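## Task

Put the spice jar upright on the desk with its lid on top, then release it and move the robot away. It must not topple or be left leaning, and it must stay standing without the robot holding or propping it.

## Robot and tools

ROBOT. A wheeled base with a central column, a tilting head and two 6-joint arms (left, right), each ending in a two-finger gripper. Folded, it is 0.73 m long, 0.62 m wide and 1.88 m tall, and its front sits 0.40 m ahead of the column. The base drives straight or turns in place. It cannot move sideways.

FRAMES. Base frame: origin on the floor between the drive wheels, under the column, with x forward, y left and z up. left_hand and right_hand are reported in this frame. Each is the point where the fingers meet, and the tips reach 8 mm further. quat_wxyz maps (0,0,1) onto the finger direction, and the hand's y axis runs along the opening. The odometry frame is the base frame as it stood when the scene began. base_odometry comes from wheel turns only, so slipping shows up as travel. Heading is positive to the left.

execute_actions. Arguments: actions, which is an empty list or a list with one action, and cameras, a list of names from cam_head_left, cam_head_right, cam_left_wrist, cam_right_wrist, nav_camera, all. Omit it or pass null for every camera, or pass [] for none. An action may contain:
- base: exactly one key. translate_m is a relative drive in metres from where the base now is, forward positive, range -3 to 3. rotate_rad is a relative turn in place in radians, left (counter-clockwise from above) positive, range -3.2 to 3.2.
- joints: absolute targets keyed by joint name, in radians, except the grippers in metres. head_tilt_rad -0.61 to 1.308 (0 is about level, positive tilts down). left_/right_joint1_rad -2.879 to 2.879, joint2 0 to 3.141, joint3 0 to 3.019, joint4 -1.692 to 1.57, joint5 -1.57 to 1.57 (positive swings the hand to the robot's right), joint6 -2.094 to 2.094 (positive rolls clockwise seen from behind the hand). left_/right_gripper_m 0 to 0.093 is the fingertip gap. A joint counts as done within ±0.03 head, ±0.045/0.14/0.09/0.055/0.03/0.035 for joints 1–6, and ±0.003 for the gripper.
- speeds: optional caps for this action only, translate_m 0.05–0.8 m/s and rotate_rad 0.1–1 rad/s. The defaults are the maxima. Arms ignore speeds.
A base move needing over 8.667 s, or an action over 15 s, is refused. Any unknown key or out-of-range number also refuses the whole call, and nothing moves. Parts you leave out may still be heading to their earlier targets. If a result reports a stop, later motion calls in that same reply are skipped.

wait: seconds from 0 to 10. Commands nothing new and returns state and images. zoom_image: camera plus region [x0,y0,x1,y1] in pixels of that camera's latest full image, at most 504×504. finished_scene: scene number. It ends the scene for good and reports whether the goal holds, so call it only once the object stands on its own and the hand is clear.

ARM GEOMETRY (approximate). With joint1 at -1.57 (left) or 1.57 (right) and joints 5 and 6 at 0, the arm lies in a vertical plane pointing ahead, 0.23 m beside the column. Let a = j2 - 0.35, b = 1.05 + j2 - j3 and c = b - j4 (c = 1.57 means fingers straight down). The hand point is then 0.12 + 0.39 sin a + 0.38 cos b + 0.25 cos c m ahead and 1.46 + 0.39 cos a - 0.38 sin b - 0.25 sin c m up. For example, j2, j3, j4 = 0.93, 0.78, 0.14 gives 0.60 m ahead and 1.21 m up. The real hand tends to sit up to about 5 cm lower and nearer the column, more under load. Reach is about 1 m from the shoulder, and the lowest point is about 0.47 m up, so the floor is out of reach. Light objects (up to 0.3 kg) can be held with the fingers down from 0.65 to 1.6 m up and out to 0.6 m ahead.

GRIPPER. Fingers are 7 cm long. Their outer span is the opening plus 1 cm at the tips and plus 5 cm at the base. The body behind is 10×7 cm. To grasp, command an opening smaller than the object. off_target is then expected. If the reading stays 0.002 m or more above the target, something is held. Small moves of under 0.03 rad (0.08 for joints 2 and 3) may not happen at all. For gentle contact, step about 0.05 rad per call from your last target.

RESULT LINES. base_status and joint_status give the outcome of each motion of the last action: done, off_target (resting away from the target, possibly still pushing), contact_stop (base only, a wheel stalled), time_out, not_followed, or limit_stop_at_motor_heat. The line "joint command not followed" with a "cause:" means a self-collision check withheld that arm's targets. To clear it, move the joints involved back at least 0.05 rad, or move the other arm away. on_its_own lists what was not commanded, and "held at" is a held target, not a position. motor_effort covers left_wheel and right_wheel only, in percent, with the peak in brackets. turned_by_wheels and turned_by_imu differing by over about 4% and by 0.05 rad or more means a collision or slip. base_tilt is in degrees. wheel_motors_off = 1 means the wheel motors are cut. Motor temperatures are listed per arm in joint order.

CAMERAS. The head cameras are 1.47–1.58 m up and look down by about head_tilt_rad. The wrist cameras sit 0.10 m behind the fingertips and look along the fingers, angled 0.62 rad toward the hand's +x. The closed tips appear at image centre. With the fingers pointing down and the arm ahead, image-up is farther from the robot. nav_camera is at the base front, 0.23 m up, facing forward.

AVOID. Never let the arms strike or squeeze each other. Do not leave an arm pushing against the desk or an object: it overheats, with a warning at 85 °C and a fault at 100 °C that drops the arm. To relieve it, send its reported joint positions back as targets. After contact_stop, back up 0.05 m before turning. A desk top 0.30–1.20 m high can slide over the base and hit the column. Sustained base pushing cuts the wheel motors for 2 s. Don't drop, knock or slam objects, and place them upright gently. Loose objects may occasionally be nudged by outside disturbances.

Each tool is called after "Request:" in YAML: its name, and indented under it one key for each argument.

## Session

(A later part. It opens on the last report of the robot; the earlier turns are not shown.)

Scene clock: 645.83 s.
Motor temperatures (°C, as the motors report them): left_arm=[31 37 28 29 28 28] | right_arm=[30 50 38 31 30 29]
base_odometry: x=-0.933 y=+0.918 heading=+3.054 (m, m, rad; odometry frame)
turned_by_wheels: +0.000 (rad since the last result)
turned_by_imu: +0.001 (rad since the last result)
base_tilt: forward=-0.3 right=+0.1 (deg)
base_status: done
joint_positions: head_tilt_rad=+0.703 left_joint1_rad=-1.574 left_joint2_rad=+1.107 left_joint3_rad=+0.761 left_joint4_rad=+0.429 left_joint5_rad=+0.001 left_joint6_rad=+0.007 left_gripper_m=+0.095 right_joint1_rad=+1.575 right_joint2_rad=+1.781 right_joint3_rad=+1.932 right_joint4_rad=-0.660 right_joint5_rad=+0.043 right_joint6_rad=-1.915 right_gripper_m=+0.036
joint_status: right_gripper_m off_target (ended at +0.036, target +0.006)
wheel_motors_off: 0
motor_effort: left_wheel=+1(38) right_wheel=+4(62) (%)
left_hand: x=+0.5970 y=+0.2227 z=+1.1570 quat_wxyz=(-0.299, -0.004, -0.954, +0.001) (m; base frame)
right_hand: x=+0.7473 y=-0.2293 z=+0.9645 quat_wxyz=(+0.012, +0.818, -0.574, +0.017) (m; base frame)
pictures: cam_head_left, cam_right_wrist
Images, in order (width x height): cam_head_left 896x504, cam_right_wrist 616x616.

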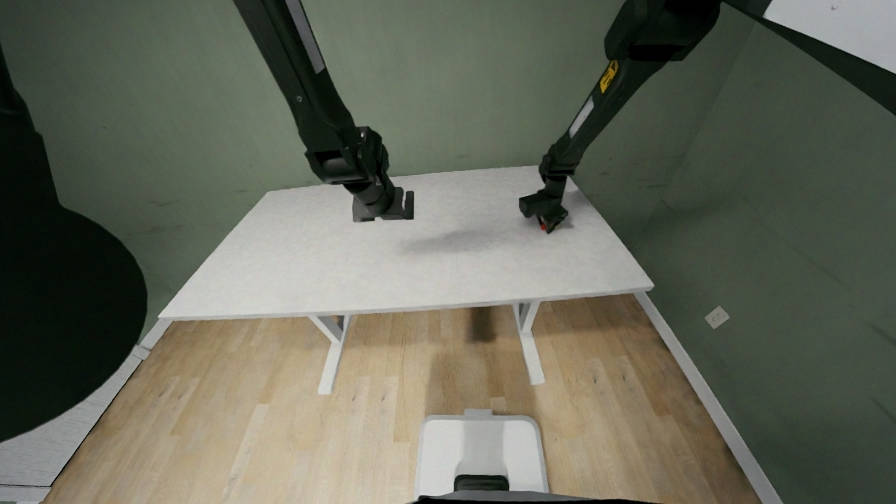

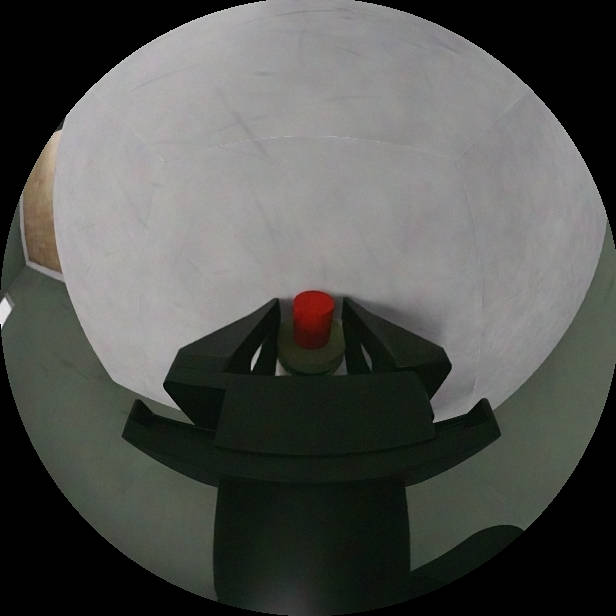

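Request:
execute_actions:
  actions:
    - {"joints": {"right_joint2_rad": 1.69}}
  cameras: ["cam_right_wrist", "cam_head_left", "cam_left_wrist"]

Scene clock: 725.70 s.
Motor temperatures (°C, as the motors report them): left_arm=[31 37 28 29 28 28] | right_arm=[30 51 38 31 30 29]
base_odometry: x=-0.933 y=+0.918 heading=+3.054 (m, m, rad; odometry frame)
turned_by_wheels: +0.000 (rad since the last result)
turned_by_imu: +0.001 (rad since the last result)
base_tilt: forward=-0.4 right=+0.2 (deg)
base_status: not commanded
joint_positions: head_tilt_rad=+0.703 left_joint1_rad=-1.574 left_joint2_rad=+1.107 left_joint3_rad=+0.761 left_joint4_rad=+0.429 left_joint5_rad=+0.001 left_joint6_rad=+0.007 left_gripper_m=+0.095 right_joint1_rad=+1.575 right_joint2_rad=+1.681 right_joint3_rad=+1.932 right_joint4_rad=-0.660 right_joint5_rad=+0.043 right_joint6_rad=-1.915 right_gripper_m=+0.036
joint_status: all done
wheel_motors_off: 0
motor_effort: left_wheel=+1(3) right_wheel=+5(6) (%)
left_hand: x=+0.5970 y=+0.2227 z=+1.1570 quat_wxyz=(-0.299, -0.004, -0.954, +0.001) (m; base frame)
right_hand: x=+0.7933 y=-0.2295 z=+1.0292 quat_wxyz=(-0.017, +0.816, -0.575, +0.058) (m; base frame)
pictures: cam_head_left, cam_left_wrist, cam_right_wrist
Images, in order (width x height): cam_head_left 896x504, cam_left_wrist 616x616, cam_right_wrist 616x616.

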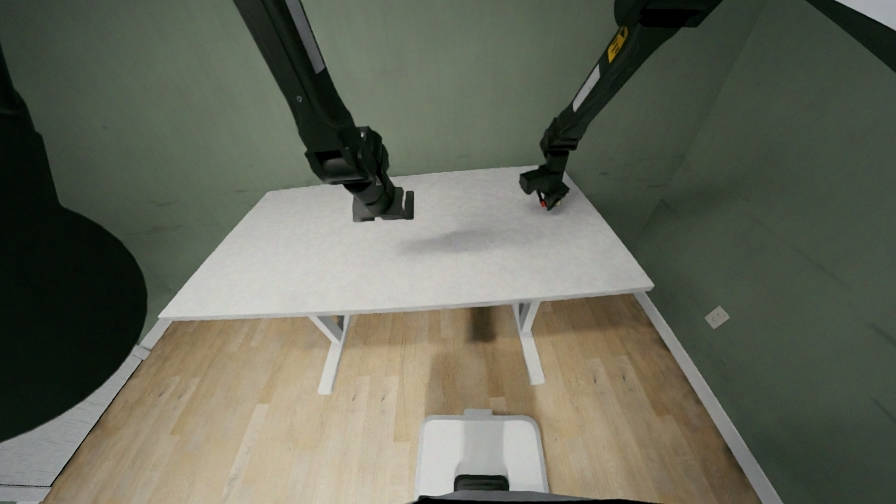

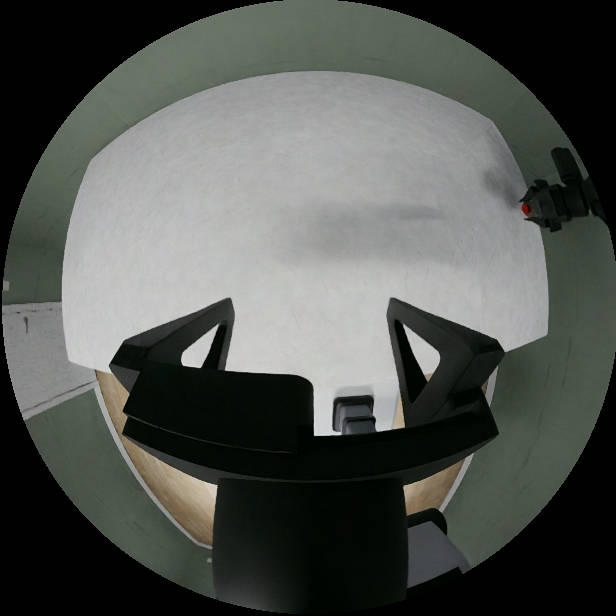

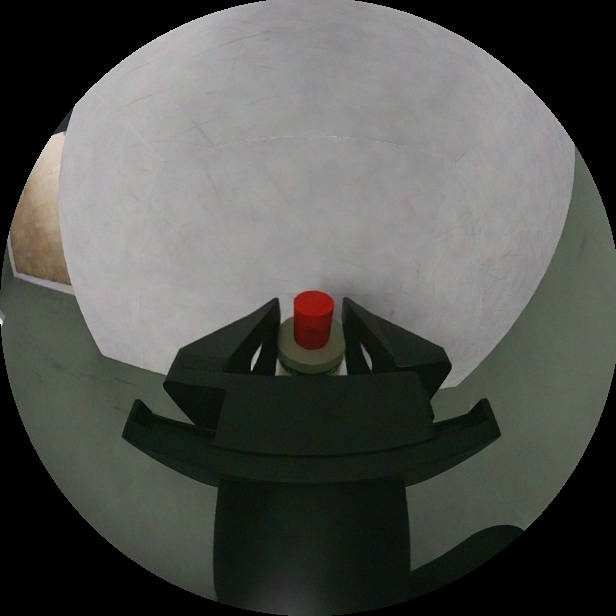

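Request:
execute_actions:
  actions: []

Scene clock: 741.93 s.
Motor temperatures (°C, as the motors report them): left_arm=[31 37 28 29 28 28] | right_arm=[30 51 39 31 30 29]
base_odometry: x=-0.933 y=+0.918 heading=+3.054 (m, m, rad; odometry frame)
turned_by_wheels: +0.000 (rad since the last result)
turned_by_imu: +0.001 (rad since the last result)
base_tilt: forward=-0.3 right=+0.1 (deg)
base_status: not commanded
joint_positions: head_tilt_rad=+0.703 left_joint1_rad=-1.574 left_joint2_rad=+1.107 left_joint3_rad=+0.761 left_joint4_rad=+0.429 left_joint5_rad=+0.001 left_joint6_rad=+0.007 left_gripper_m=+0.095 right_joint1_rad=+1.575 right_joint2_rad=+1.681 right_joint3_rad=+1.932 right_joint4_rad=-0.660 right_joint5_rad=+0.043 right_joint6_rad=-1.915 right_gripper_m=+0.036
joint_status: all done
wheel_motors_off: 0
motor_effort: left_wheel=+3(3) right_wheel=+5(6) (%)
left_hand: x=+0.5970 y=+0.2227 z=+1.1570 quat_wxyz=(-0.299, -0.004, -0.954, +0.001) (m; base frame)
right_hand: x=+0.7933 y=-0.2295 z=+1.0292 quat_wxyz=(-0.017, +0.816, -0.575, +0.058) (m; base frame)
pictures: cam_head_left, cam_head_right, cam_left_wrist, cam_right_wrist, nav_camera
Images, in order (width x height): cam_head_left 896x504, cam_head_right 896x504, cam_left_wrist 616x616, cam_right_wrist 616x616, nav_camera 896x504.

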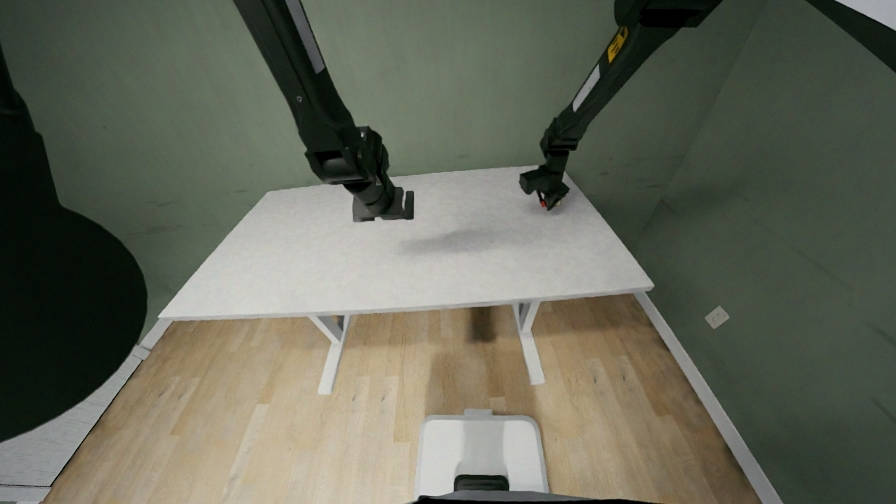

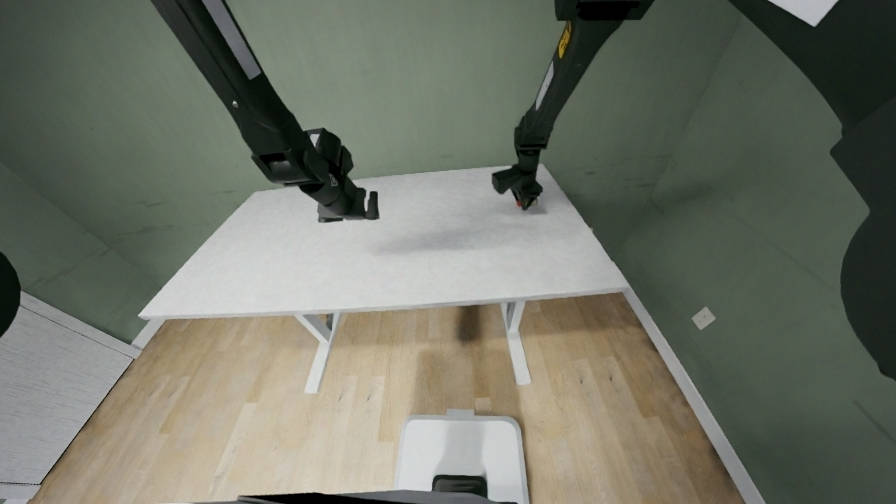

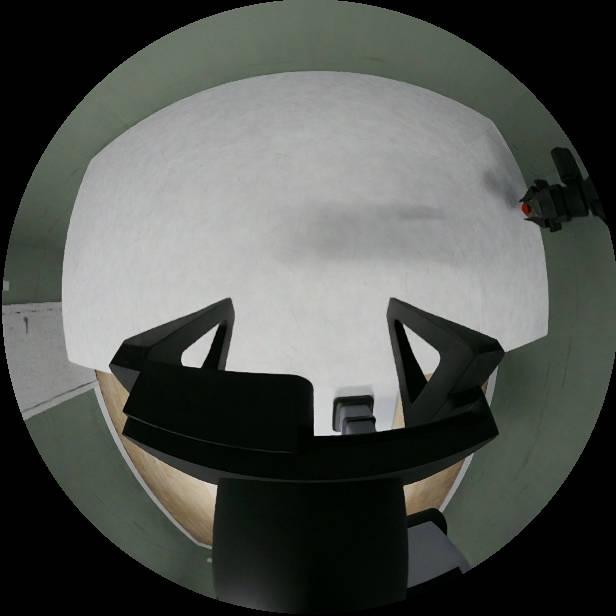

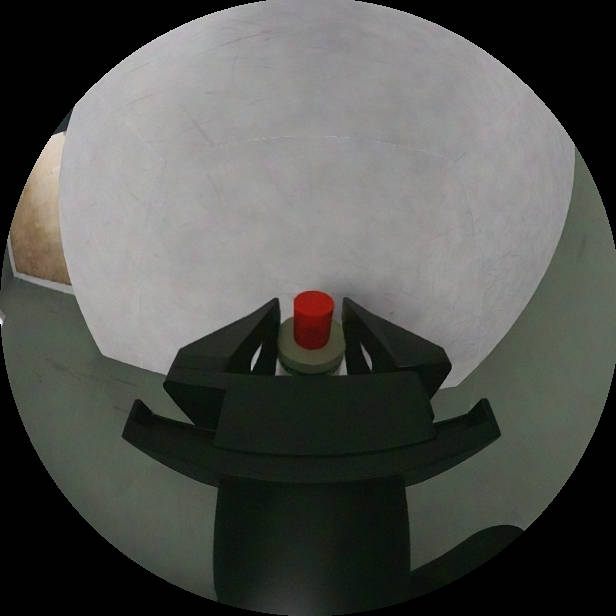

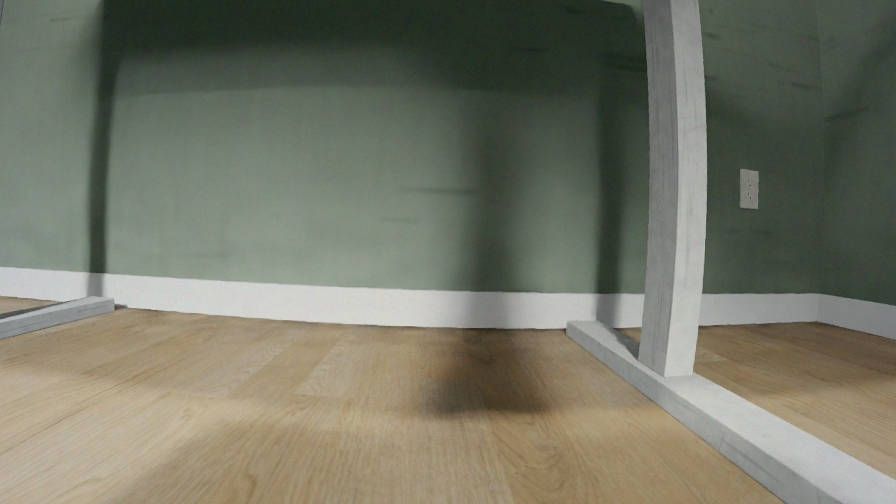

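Request:
execute_actions:
  actions:
    - {"base": {"translate_m": -0.10}, "joints": {"right_joint4_rad": 1.40, "right_joint5_rad": 0.0, "right_joint6_rad": 0.0}}
  cameras: ["cam_head_right", "cam_right_wrist", "cam_left_wrist"]

Scene clock: 836.37 s.
Motor temperatures (°C, as the motors report them): left_arm=[31 37 28 29 28 28] | right_arm=[30 53 39 31 30 29]
base_odometry: x=-0.833 y=+0.909 heading=+3.055 (m, m, rad; odometry frame)
turned_by_wheels: +0.001 (rad since the last result)
turned_by_imu: +0.003 (rad since the last result)
base_tilt: forward=-0.4 right=+0.2 (deg)
base_status: done
joint_positions: head_tilt_rad=+0.704 left_joint1_rad=-1.574 left_joint2_rad=+1.106 left_joint3_rad=+0.755 left_joint4_rad=+0.429 left_joint5_rad=+0.001 left_joint6_rad=+0.007 left_gripper_m=+0.095 right_joint1_rad=+1.572 right_joint2_rad=+1.686 right_joint3_rad=+1.931 right_joint4_rad=+1.386 right_joint5_rad=+0.003 right_joint6_rad=-0.006 right_gripper_m=+0.036
joint_status: all done
wheel_motors_off: 0
motor_effort: left_wheel=+2(62) right_wheel=-2(57) (%)
left_hand: x=+0.5935 y=+0.2227 z=+1.1559 quat_wxyz=(-0.296, -0.004, -0.955, +0.001) (m; base frame)
right_hand: x=+0.9694 y=-0.2255 z=+1.4050 quat_wxyz=(-0.881, +0.000, -0.474, +0.003) (m; base frame)
pictures: cam_head_right, cam_left_wrist, cam_right_wrist
Images, in order (width x height): cam_head_right 896x504, cam_left_wrist 616x616, cam_right_wrist 616x616.

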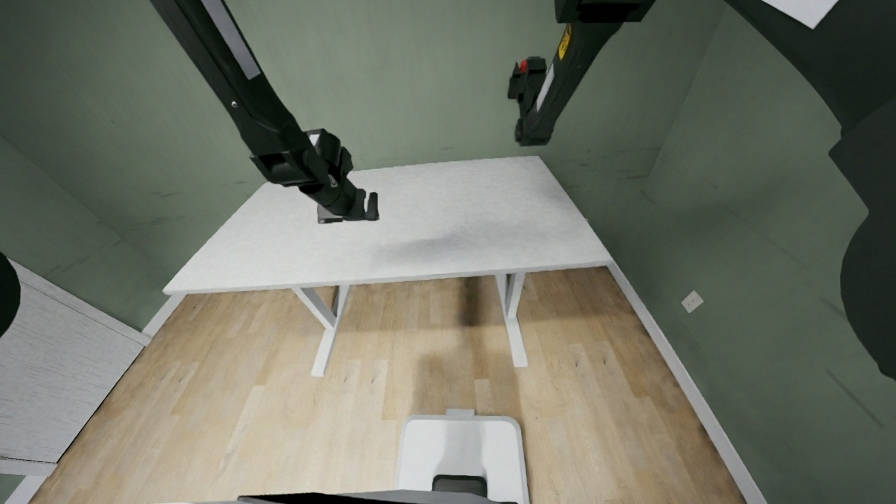

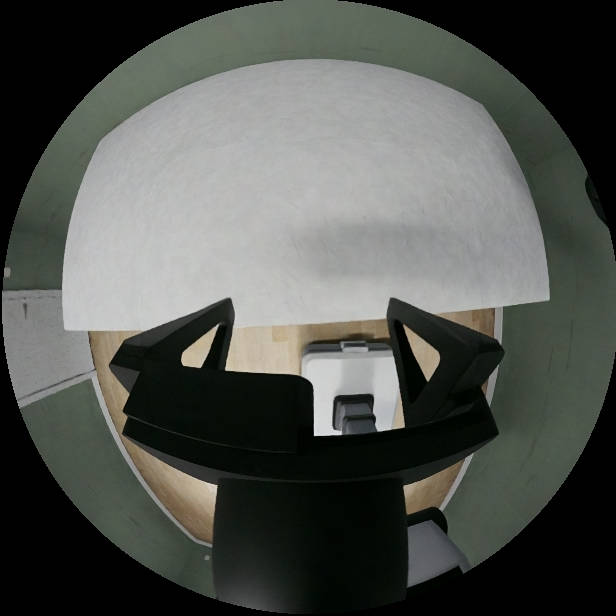

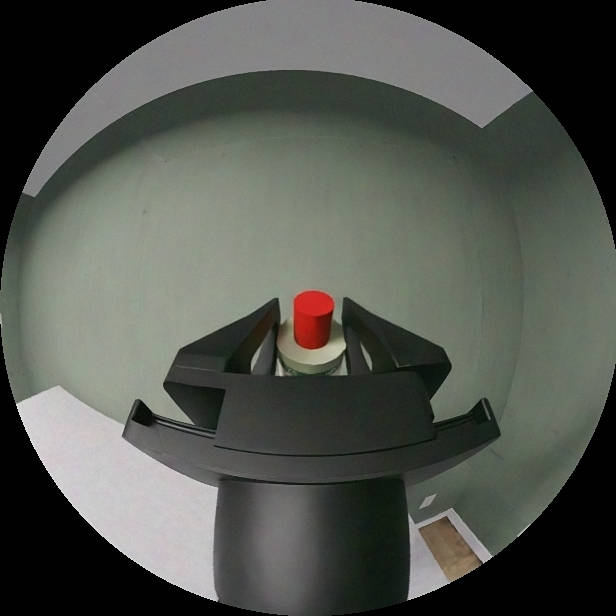

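Request:
execute_actions:
  actions:
    - {"joints": {"right_joint2_rad": 2.02, "right_joint3_rad": 1.625, "right_joint4_rad": 1.40}}
  cameras: ["cam_head_right", "cam_right_wrist", "cam_left_wrist"]

Scene clock: 887.60 s.
Motor temperatures (°C, as the motors report them): left_arm=[31 37 28 29 28 28] | right_arm=[30 54 40 31 30 29]
base_odometry: x=-0.833 y=+0.909 heading=+3.055 (m, m, rad; odometry frame)
turned_by_wheels: +0.000 (rad since the last result)
turned_by_imu: +0.001 (rad since the last result)
base_tilt: forward=-0.3 right=+0.2 (deg)
base_status: not commanded
joint_positions: head_tilt_rad=+0.704 left_joint1_rad=-1.574 left_joint2_rad=+1.106 left_joint3_rad=+0.755 left_joint4_rad=+0.429 left_joint5_rad=+0.001 left_joint6_rad=+0.007 left_gripper_m=+0.095 right_joint1_rad=+1.572 right_joint2_rad=+2.019 right_joint3_rad=+1.612 right_joint4_rad=+1.407 right_joint5_rad=+0.002 right_joint6_rad=-0.006 right_gripper_m=+0.037
joint_status: all done
wheel_motors_off: 0
motor_effort: left_wheel=+0(10) right_wheel=-4(10) (%)
left_hand: x=+0.5937 y=+0.2227 z=+1.1561 quat_wxyz=(-0.296, -0.004, -0.955, +0.001) (m; base frame)
right_hand: x=+0.7967 y=-0.2253 z=+1.0258 quat_wxyz=(-0.690, +0.001, -0.724, +0.002) (m; base frame)
pictures: cam_head_right, cam_left_wrist, cam_right_wrist
Images, in order (width x height): cam_head_right 896x504, cam_left_wrist 616x616, cam_right_wrist 616x616.

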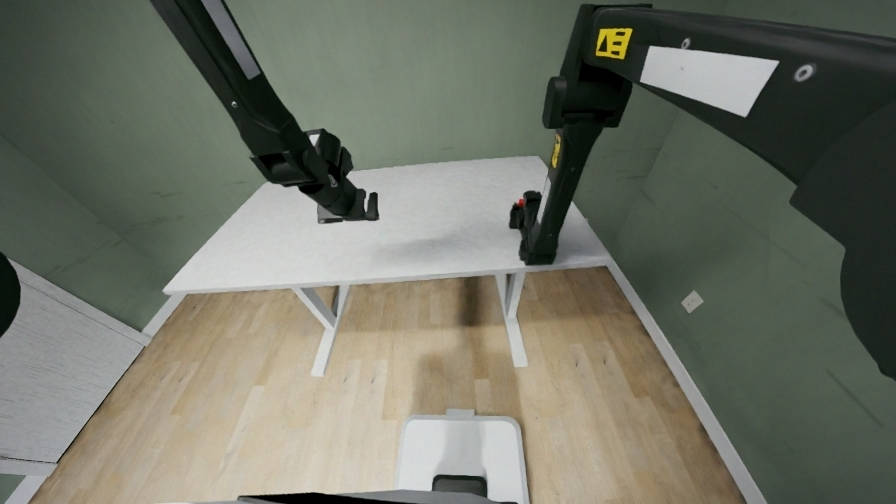

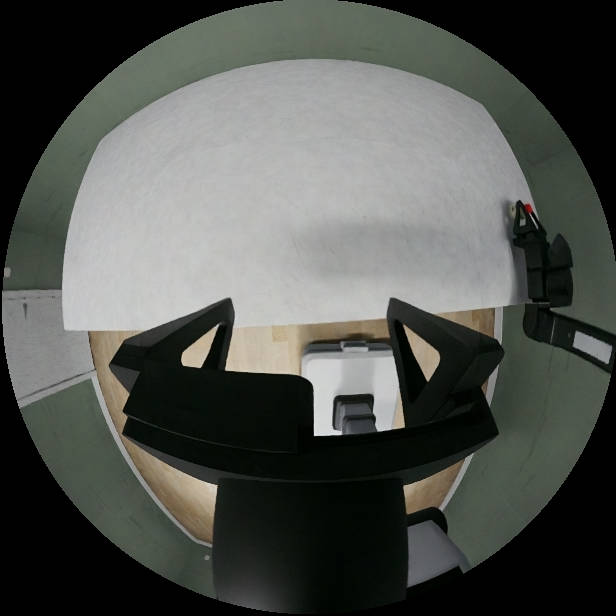

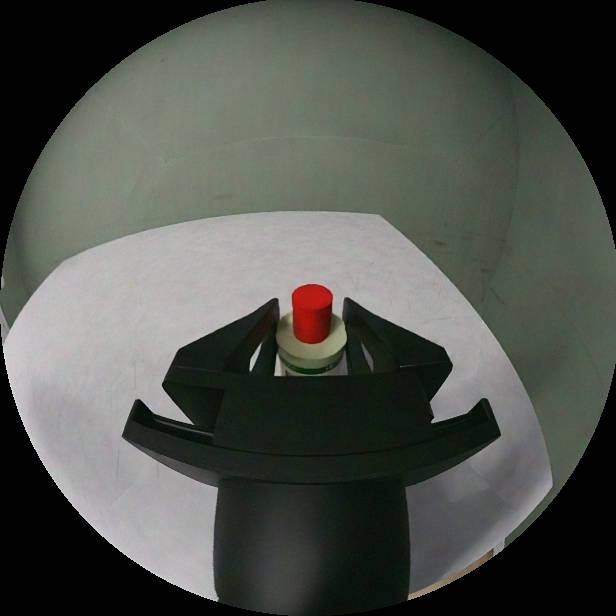

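Request:
zoom_image:
  camera: "cam_right_wrist"
  region: [230, 250, 400, 400]

Request:
zoom_image:
  camera: "cam_left_wrist"
  region: [480, 170, 616, 330]

Request:
zoom_image:
  camera: "cam_head_right"
  region: [470, 170, 610, 280]

Region (230, 250, 400, 400) of cam_right_wrist's 616x616 image, scaled by 2.965, with more detail than that image has; it fills the top 445 rows of this view, and the rest is white.

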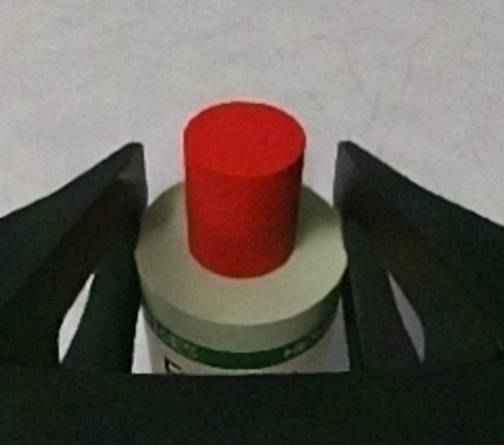

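Region (480, 170, 616, 330) of cam_left_wrist's 616x616 image, scaled by 3.150, with more detail than that image has; it fills the left 428 columns of this view, and the rest is white.

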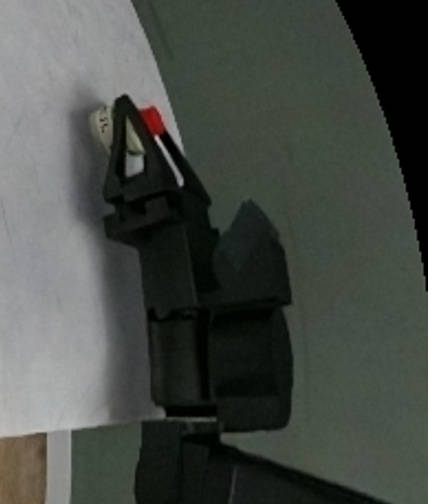

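Region (470, 170, 610, 280) of cam_head_right's 896x504 image, scaled by 3.600, with more detail than that image has; it fills the top 396 rows of this view, and the rest is white.

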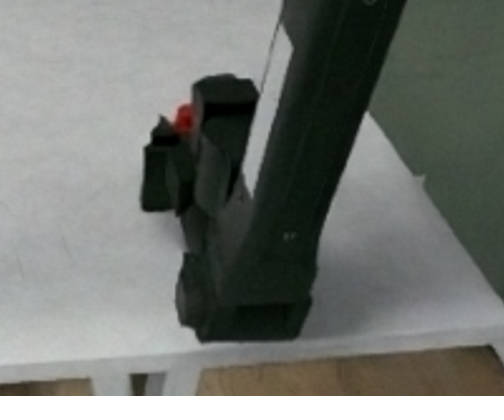

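Request:
execute_actions:
  actions: []
  cameras: ["cam_head_left", "cam_right_wrist", "cam_left_wrist"]

Request:
zoom_image:
  camera: "cam_head_left"
  region: [490, 170, 630, 280]

Request:
zoom_image:
  camera: "cam_left_wrist"
  region: [490, 185, 560, 245]

Scene clock: 944.27 s.
Motor temperatures (°C, as the motors report them): left_arm=[31 37 28 29 28 28] | right_arm=[30 52 37 31 30 29]
base_odometry: x=-0.833 y=+0.909 heading=+3.055 (m, m, rad; odometry frame)
turned_by_wheels: +0.000 (rad since the last result)
turned_by_imu: +0.001 (rad since the last result)
base_tilt: forward=-0.3 right=+0.3 (deg)
base_status: not commanded
joint_positions: head_tilt_rad=+0.704 left_joint1_rad=-1.574 left_joint2_rad=+1.106 left_joint3_rad=+0.755 left_joint4_rad=+0.429 left_joint5_rad=+0.001 left_joint6_rad=+0.007 left_gripper_m=+0.095 right_joint1_rad=+1.572 right_joint2_rad=+2.019 right_joint3_rad=+1.612 right_joint4_rad=+1.407 right_joint5_rad=+0.002 right_joint6_rad=-0.006 right_gripper_m=+0.037
joint_status: all done
wheel_motors_off: 0
motor_effort: left_wheel=+0(10) right_wheel=-3(10) (%)
left_hand: x=+0.5937 y=+0.2227 z=+1.1561 quat_wxyz=(-0.296, -0.004, -0.955, +0.001) (m; base frame)
right_hand: x=+0.7967 y=-0.2253 z=+1.0258 quat_wxyz=(-0.690, +0.001, -0.724, +0.002) (m; base frame)
pictures: cam_head_left, cam_left_wrist, cam_right_wrist
Images, in order (width x height): cam_head_left 896x504, cam_left_wrist 616x616, cam_right_wrist 616x616.

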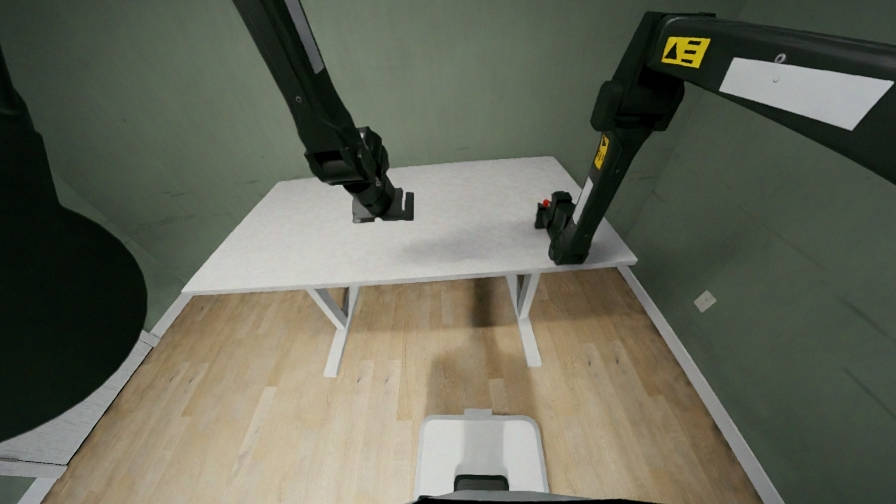

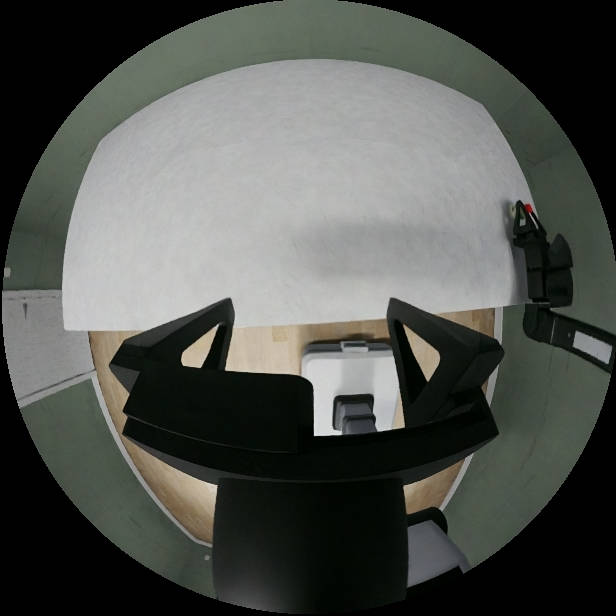

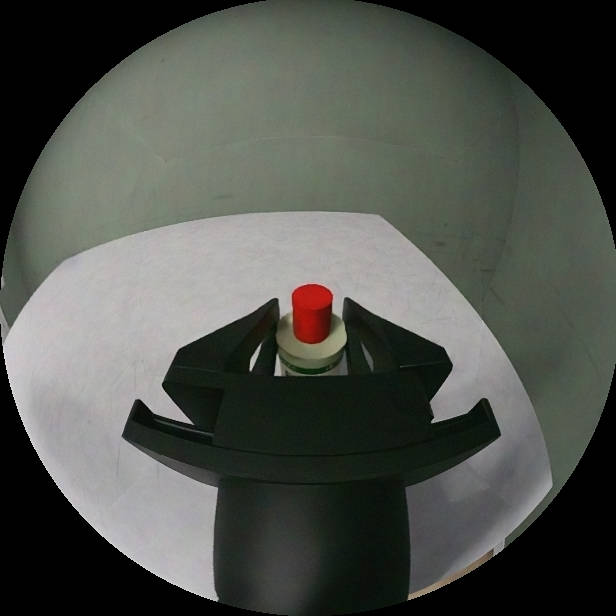

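Region (490, 170, 630, 280) of cam_head_left's 896x504 image, scaled by 3.600, with more detail than that image has; it fills the top 396 rows of this view, and the rest is white.

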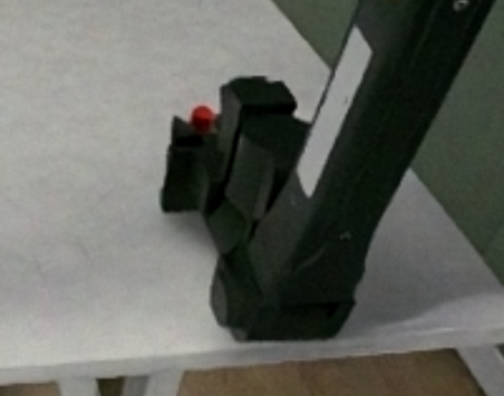

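Region (490, 185, 560, 245) of cam_left_wrist's 616x616 image, scaled by 7.200, with more detail than that image has; it fills the top 432 rows of this view, and the rest is white.

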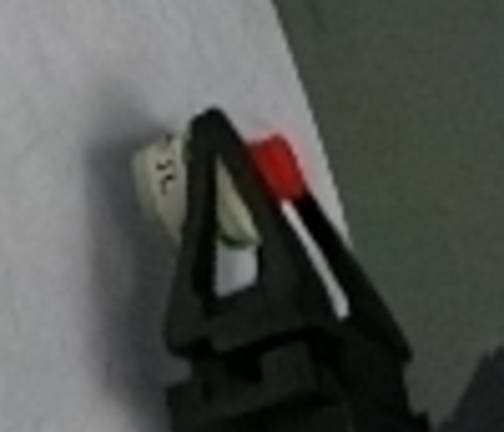

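Request:
execute_actions:
  actions:
    - {"joints": {"right_joint2_rad": 2.045, "right_joint4_rad": 1.42}}
  cameras: ["cam_right_wrist", "cam_left_wrist"]

Request:
zoom_image:
  camera: "cam_right_wrist"
  region: [230, 250, 400, 400]

Request:
zoom_image:
  camera: "cam_left_wrist"
  region: [490, 185, 560, 245]

Scene clock: 1004.93 s.
Motor temperatures (°C, as the motors report them): left_arm=[31 37 28 29 28 28] | right_arm=[30 52 37 31 30 29]
base_odometry: x=-0.833 y=+0.909 heading=+3.055 (m, m, rad; odometry frame)
turned_by_wheels: +0.000 (rad since the last result)
turned_by_imu: +0.001 (rad since the last result)
base_tilt: forward=-0.4 right=+0.2 (deg)
base_status: not commanded
joint_positions: head_tilt_rad=+0.704 left_joint1_rad=-1.574 left_joint2_rad=+1.106 left_joint3_rad=+0.755 left_joint4_rad=+0.429 left_joint5_rad=+0.001 left_joint6_rad=+0.007 left_gripper_m=+0.095 right_joint1_rad=+1.572 right_joint2_rad=+2.035 right_joint3_rad=+1.612 right_joint4_rad=+1.408 right_joint5_rad=+0.002 right_joint6_rad=-0.006 right_gripper_m=+0.037
joint_status: all done
wheel_motors_off: 0
motor_effort: left_wheel=+0(1) right_wheel=-3(3) (%)
left_hand: x=+0.5937 y=+0.2227 z=+1.1561 quat_wxyz=(-0.296, -0.004, -0.955, +0.001) (m; base frame)
right_hand: x=+0.7895 y=-0.2253 z=+1.0150 quat_wxyz=(-0.684, +0.001, -0.729, +0.002) (m; base frame)
pictures: cam_left_wrist, cam_right_wrist
Images, in order (width x height): cam_left_wrist 616x616, cam_right_wrist 616x616.

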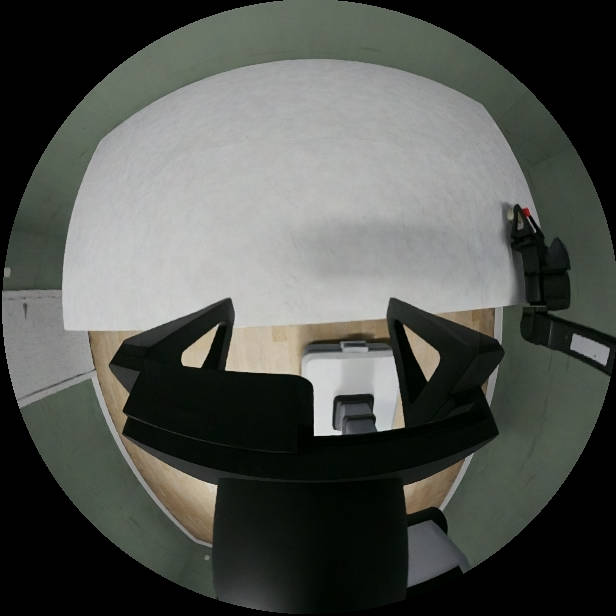

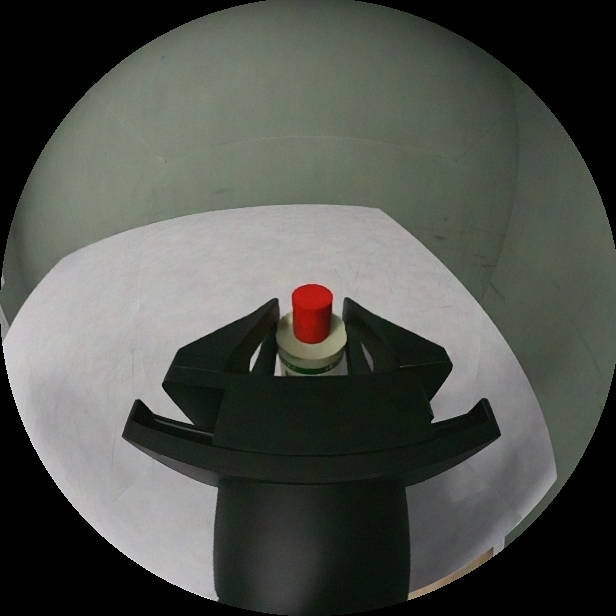

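Region (230, 250, 400, 400) of cam_right_wrist's 616x616 image, scaled by 2.965, with more detail than that image has; it fills the top 445 rows of this view, and the rest is white.

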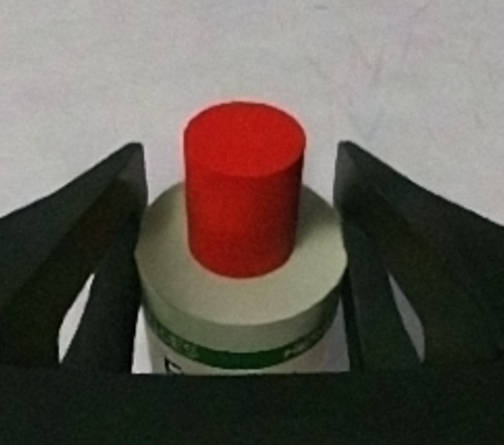

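Region (490, 185, 560, 245) of cam_left_wrist's 616x616 image, scaled by 7.200, with more detail than that image has; it fills the top 432 rows of this view, and the rest is white.

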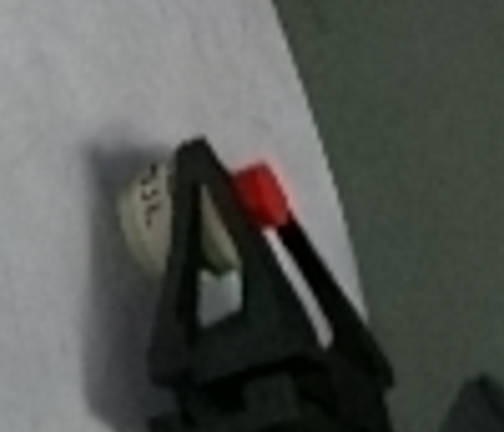

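Request:
execute_actions:
  actions:
    - {"joints": {"right_joint2_rad": 2.065}}
  cameras: ["cam_right_wrist", "cam_left_wrist"]

Request:
zoom_image:
  camera: "cam_right_wrist"
  region: [230, 250, 400, 400]

Request:
zoom_image:
  camera: "cam_left_wrist"
  region: [490, 185, 560, 245]

Scene clock: 1028.77 s.
Motor temperatures (°C, as the motors report them): left_arm=[31 37 28 29 28 28] | right_arm=[30 51 37 31 30 29]
base_odometry: x=-0.833 y=+0.909 heading=+3.055 (m, m, rad; odometry frame)
turned_by_wheels: +0.000 (rad since the last result)
turned_by_imu: +0.001 (rad since the last result)
base_tilt: forward=-0.3 right=+0.2 (deg)
base_status: not commanded
joint_positions: head_tilt_rad=+0.704 left_joint1_rad=-1.574 left_joint2_rad=+1.106 left_joint3_rad=+0.755 left_joint4_rad=+0.429 left_joint5_rad=+0.001 left_joint6_rad=+0.007 left_gripper_m=+0.095 right_joint1_rad=+1.572 right_joint2_rad=+2.057 right_joint3_rad=+1.612 right_joint4_rad=+1.408 right_joint5_rad=+0.002 right_joint6_rad=-0.006 right_gripper_m=+0.037
joint_status: all done
wheel_motors_off: 0
motor_effort: left_wheel=+0(0) right_wheel=-3(3) (%)
left_hand: x=+0.5937 y=+0.2227 z=+1.1561 quat_wxyz=(-0.296, -0.004, -0.955, +0.001) (m; base frame)
right_hand: x=+0.7798 y=-0.2253 z=+1.0006 quat_wxyz=(-0.676, +0.001, -0.736, +0.002) (m; base frame)
pictures: cam_left_wrist, cam_right_wrist
Images, in order (width x height): cam_left_wrist 616x616, cam_right_wrist 616x616.

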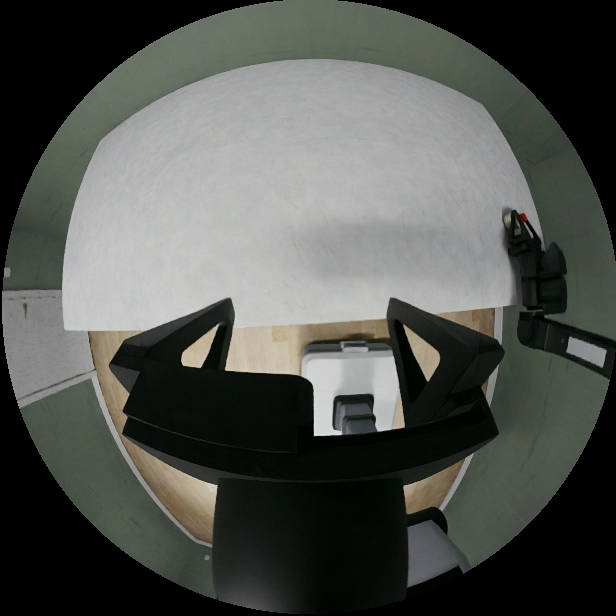

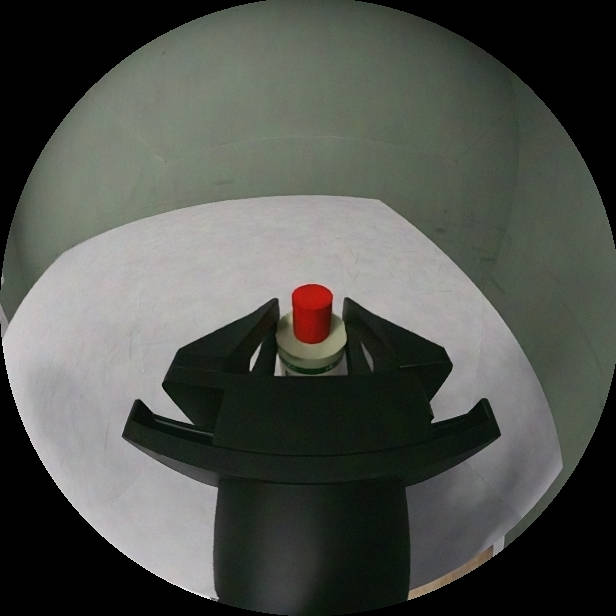

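Region (230, 250, 400, 400) of cam_right_wrist's 616x616 image, scaled by 2.965, with more detail than that image has; it fills the top 445 rows of this view, and the rest is white.

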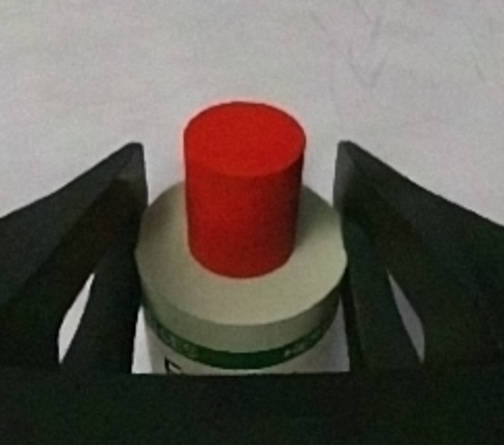

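Region (490, 185, 560, 245) of cam_left_wrist's 616x616 image, scaled by 7.200, with more detail than that image has; it fills the top 432 rows of this view, and the rest is white.

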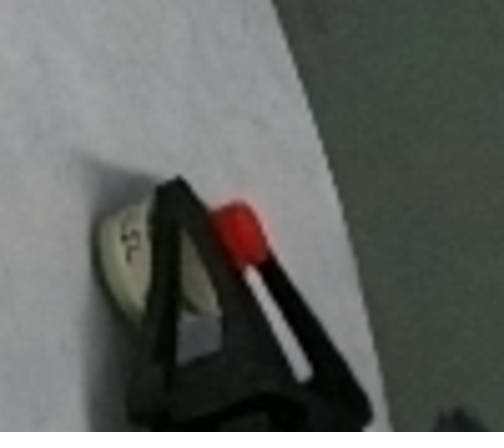

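Request:
execute_actions:
  actions:
    - {"joints": {"right_joint2_rad": 2.08}}
  cameras: ["cam_right_wrist", "cam_left_wrist"]

Request:
zoom_image:
  camera: "cam_right_wrist"
  region: [230, 250, 400, 400]

Request:
zoom_image:
  camera: "cam_left_wrist"
  region: [480, 185, 550, 245]

Scene clock: 1044.43 s.
Motor temperatures (°C, as the motors report them): left_arm=[31 37 28 29 28 28] | right_arm=[30 51 36 31 30 29]
base_odometry: x=-0.833 y=+0.909 heading=+3.055 (m, m, rad; odometry frame)
turned_by_wheels: +0.000 (rad since the last result)
turned_by_imu: +0.001 (rad since the last result)
base_tilt: forward=-0.3 right=+0.1 (deg)
base_status: not commanded
joint_positions: head_tilt_rad=+0.704 left_joint1_rad=-1.574 left_joint2_rad=+1.106 left_joint3_rad=+0.755 left_joint4_rad=+0.429 left_joint5_rad=+0.001 left_joint6_rad=+0.007 left_gripper_m=+0.095 right_joint1_rad=+1.572 right_joint2_rad=+2.069 right_joint3_rad=+1.612 right_joint4_rad=+1.408 right_joint5_rad=+0.002 right_joint6_rad=-0.006 right_gripper_m=+0.037
joint_status: all done
wheel_motors_off: 0
motor_effort: left_wheel=+1(1) right_wheel=-3(3) (%)
left_hand: x=+0.5937 y=+0.2227 z=+1.1561 quat_wxyz=(-0.296, -0.004, -0.955, +0.001) (m; base frame)
right_hand: x=+0.7743 y=-0.2253 z=+0.9929 quat_wxyz=(-0.672, +0.001, -0.740, +0.002) (m; base frame)
pictures: cam_left_wrist, cam_right_wrist
Images, in order (width x height): cam_left_wrist 616x616, cam_right_wrist 616x616.

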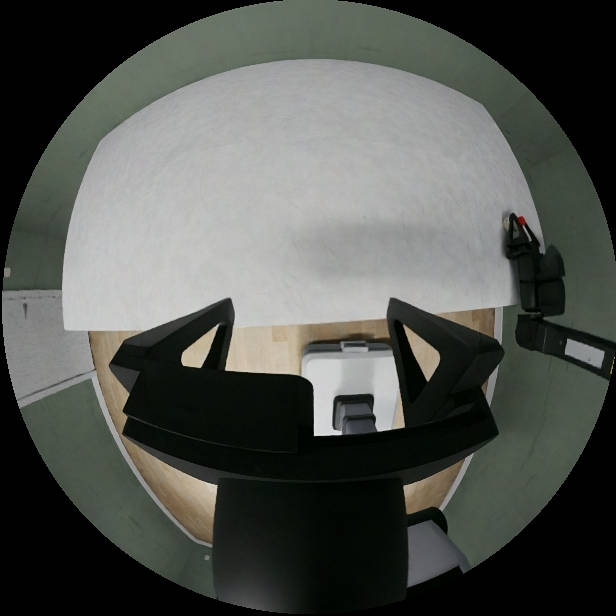

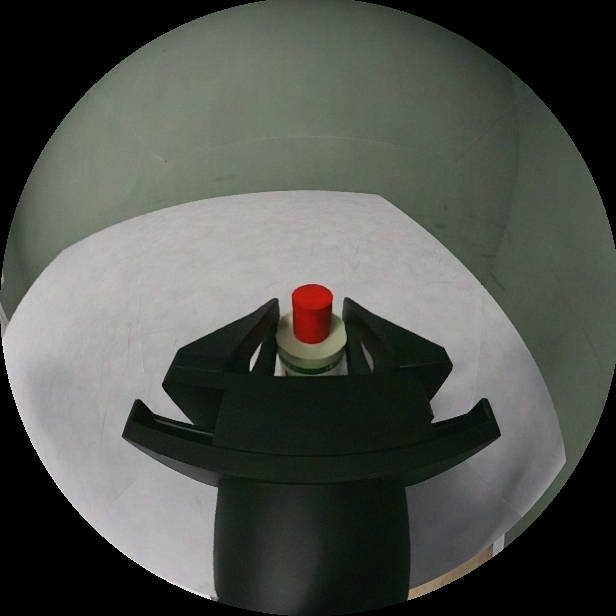

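Region (230, 250, 400, 400) of cam_right_wrist's 616x616 image, scaled by 2.965, with more detail than that image has; it fills the top 445 rows of this view, and the rest is white.

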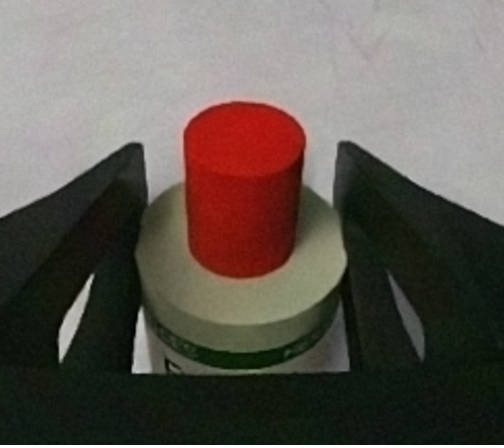

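Region (480, 185, 550, 245) of cam_left_wrist's 616x616 image, scaled by 7.200, with more detail than that image has; it fills the top 432 rows of this view, and the rest is white.

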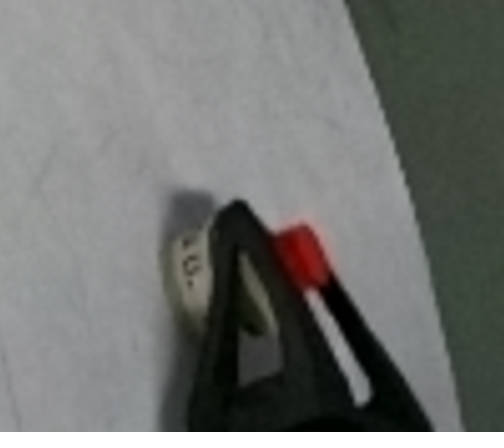

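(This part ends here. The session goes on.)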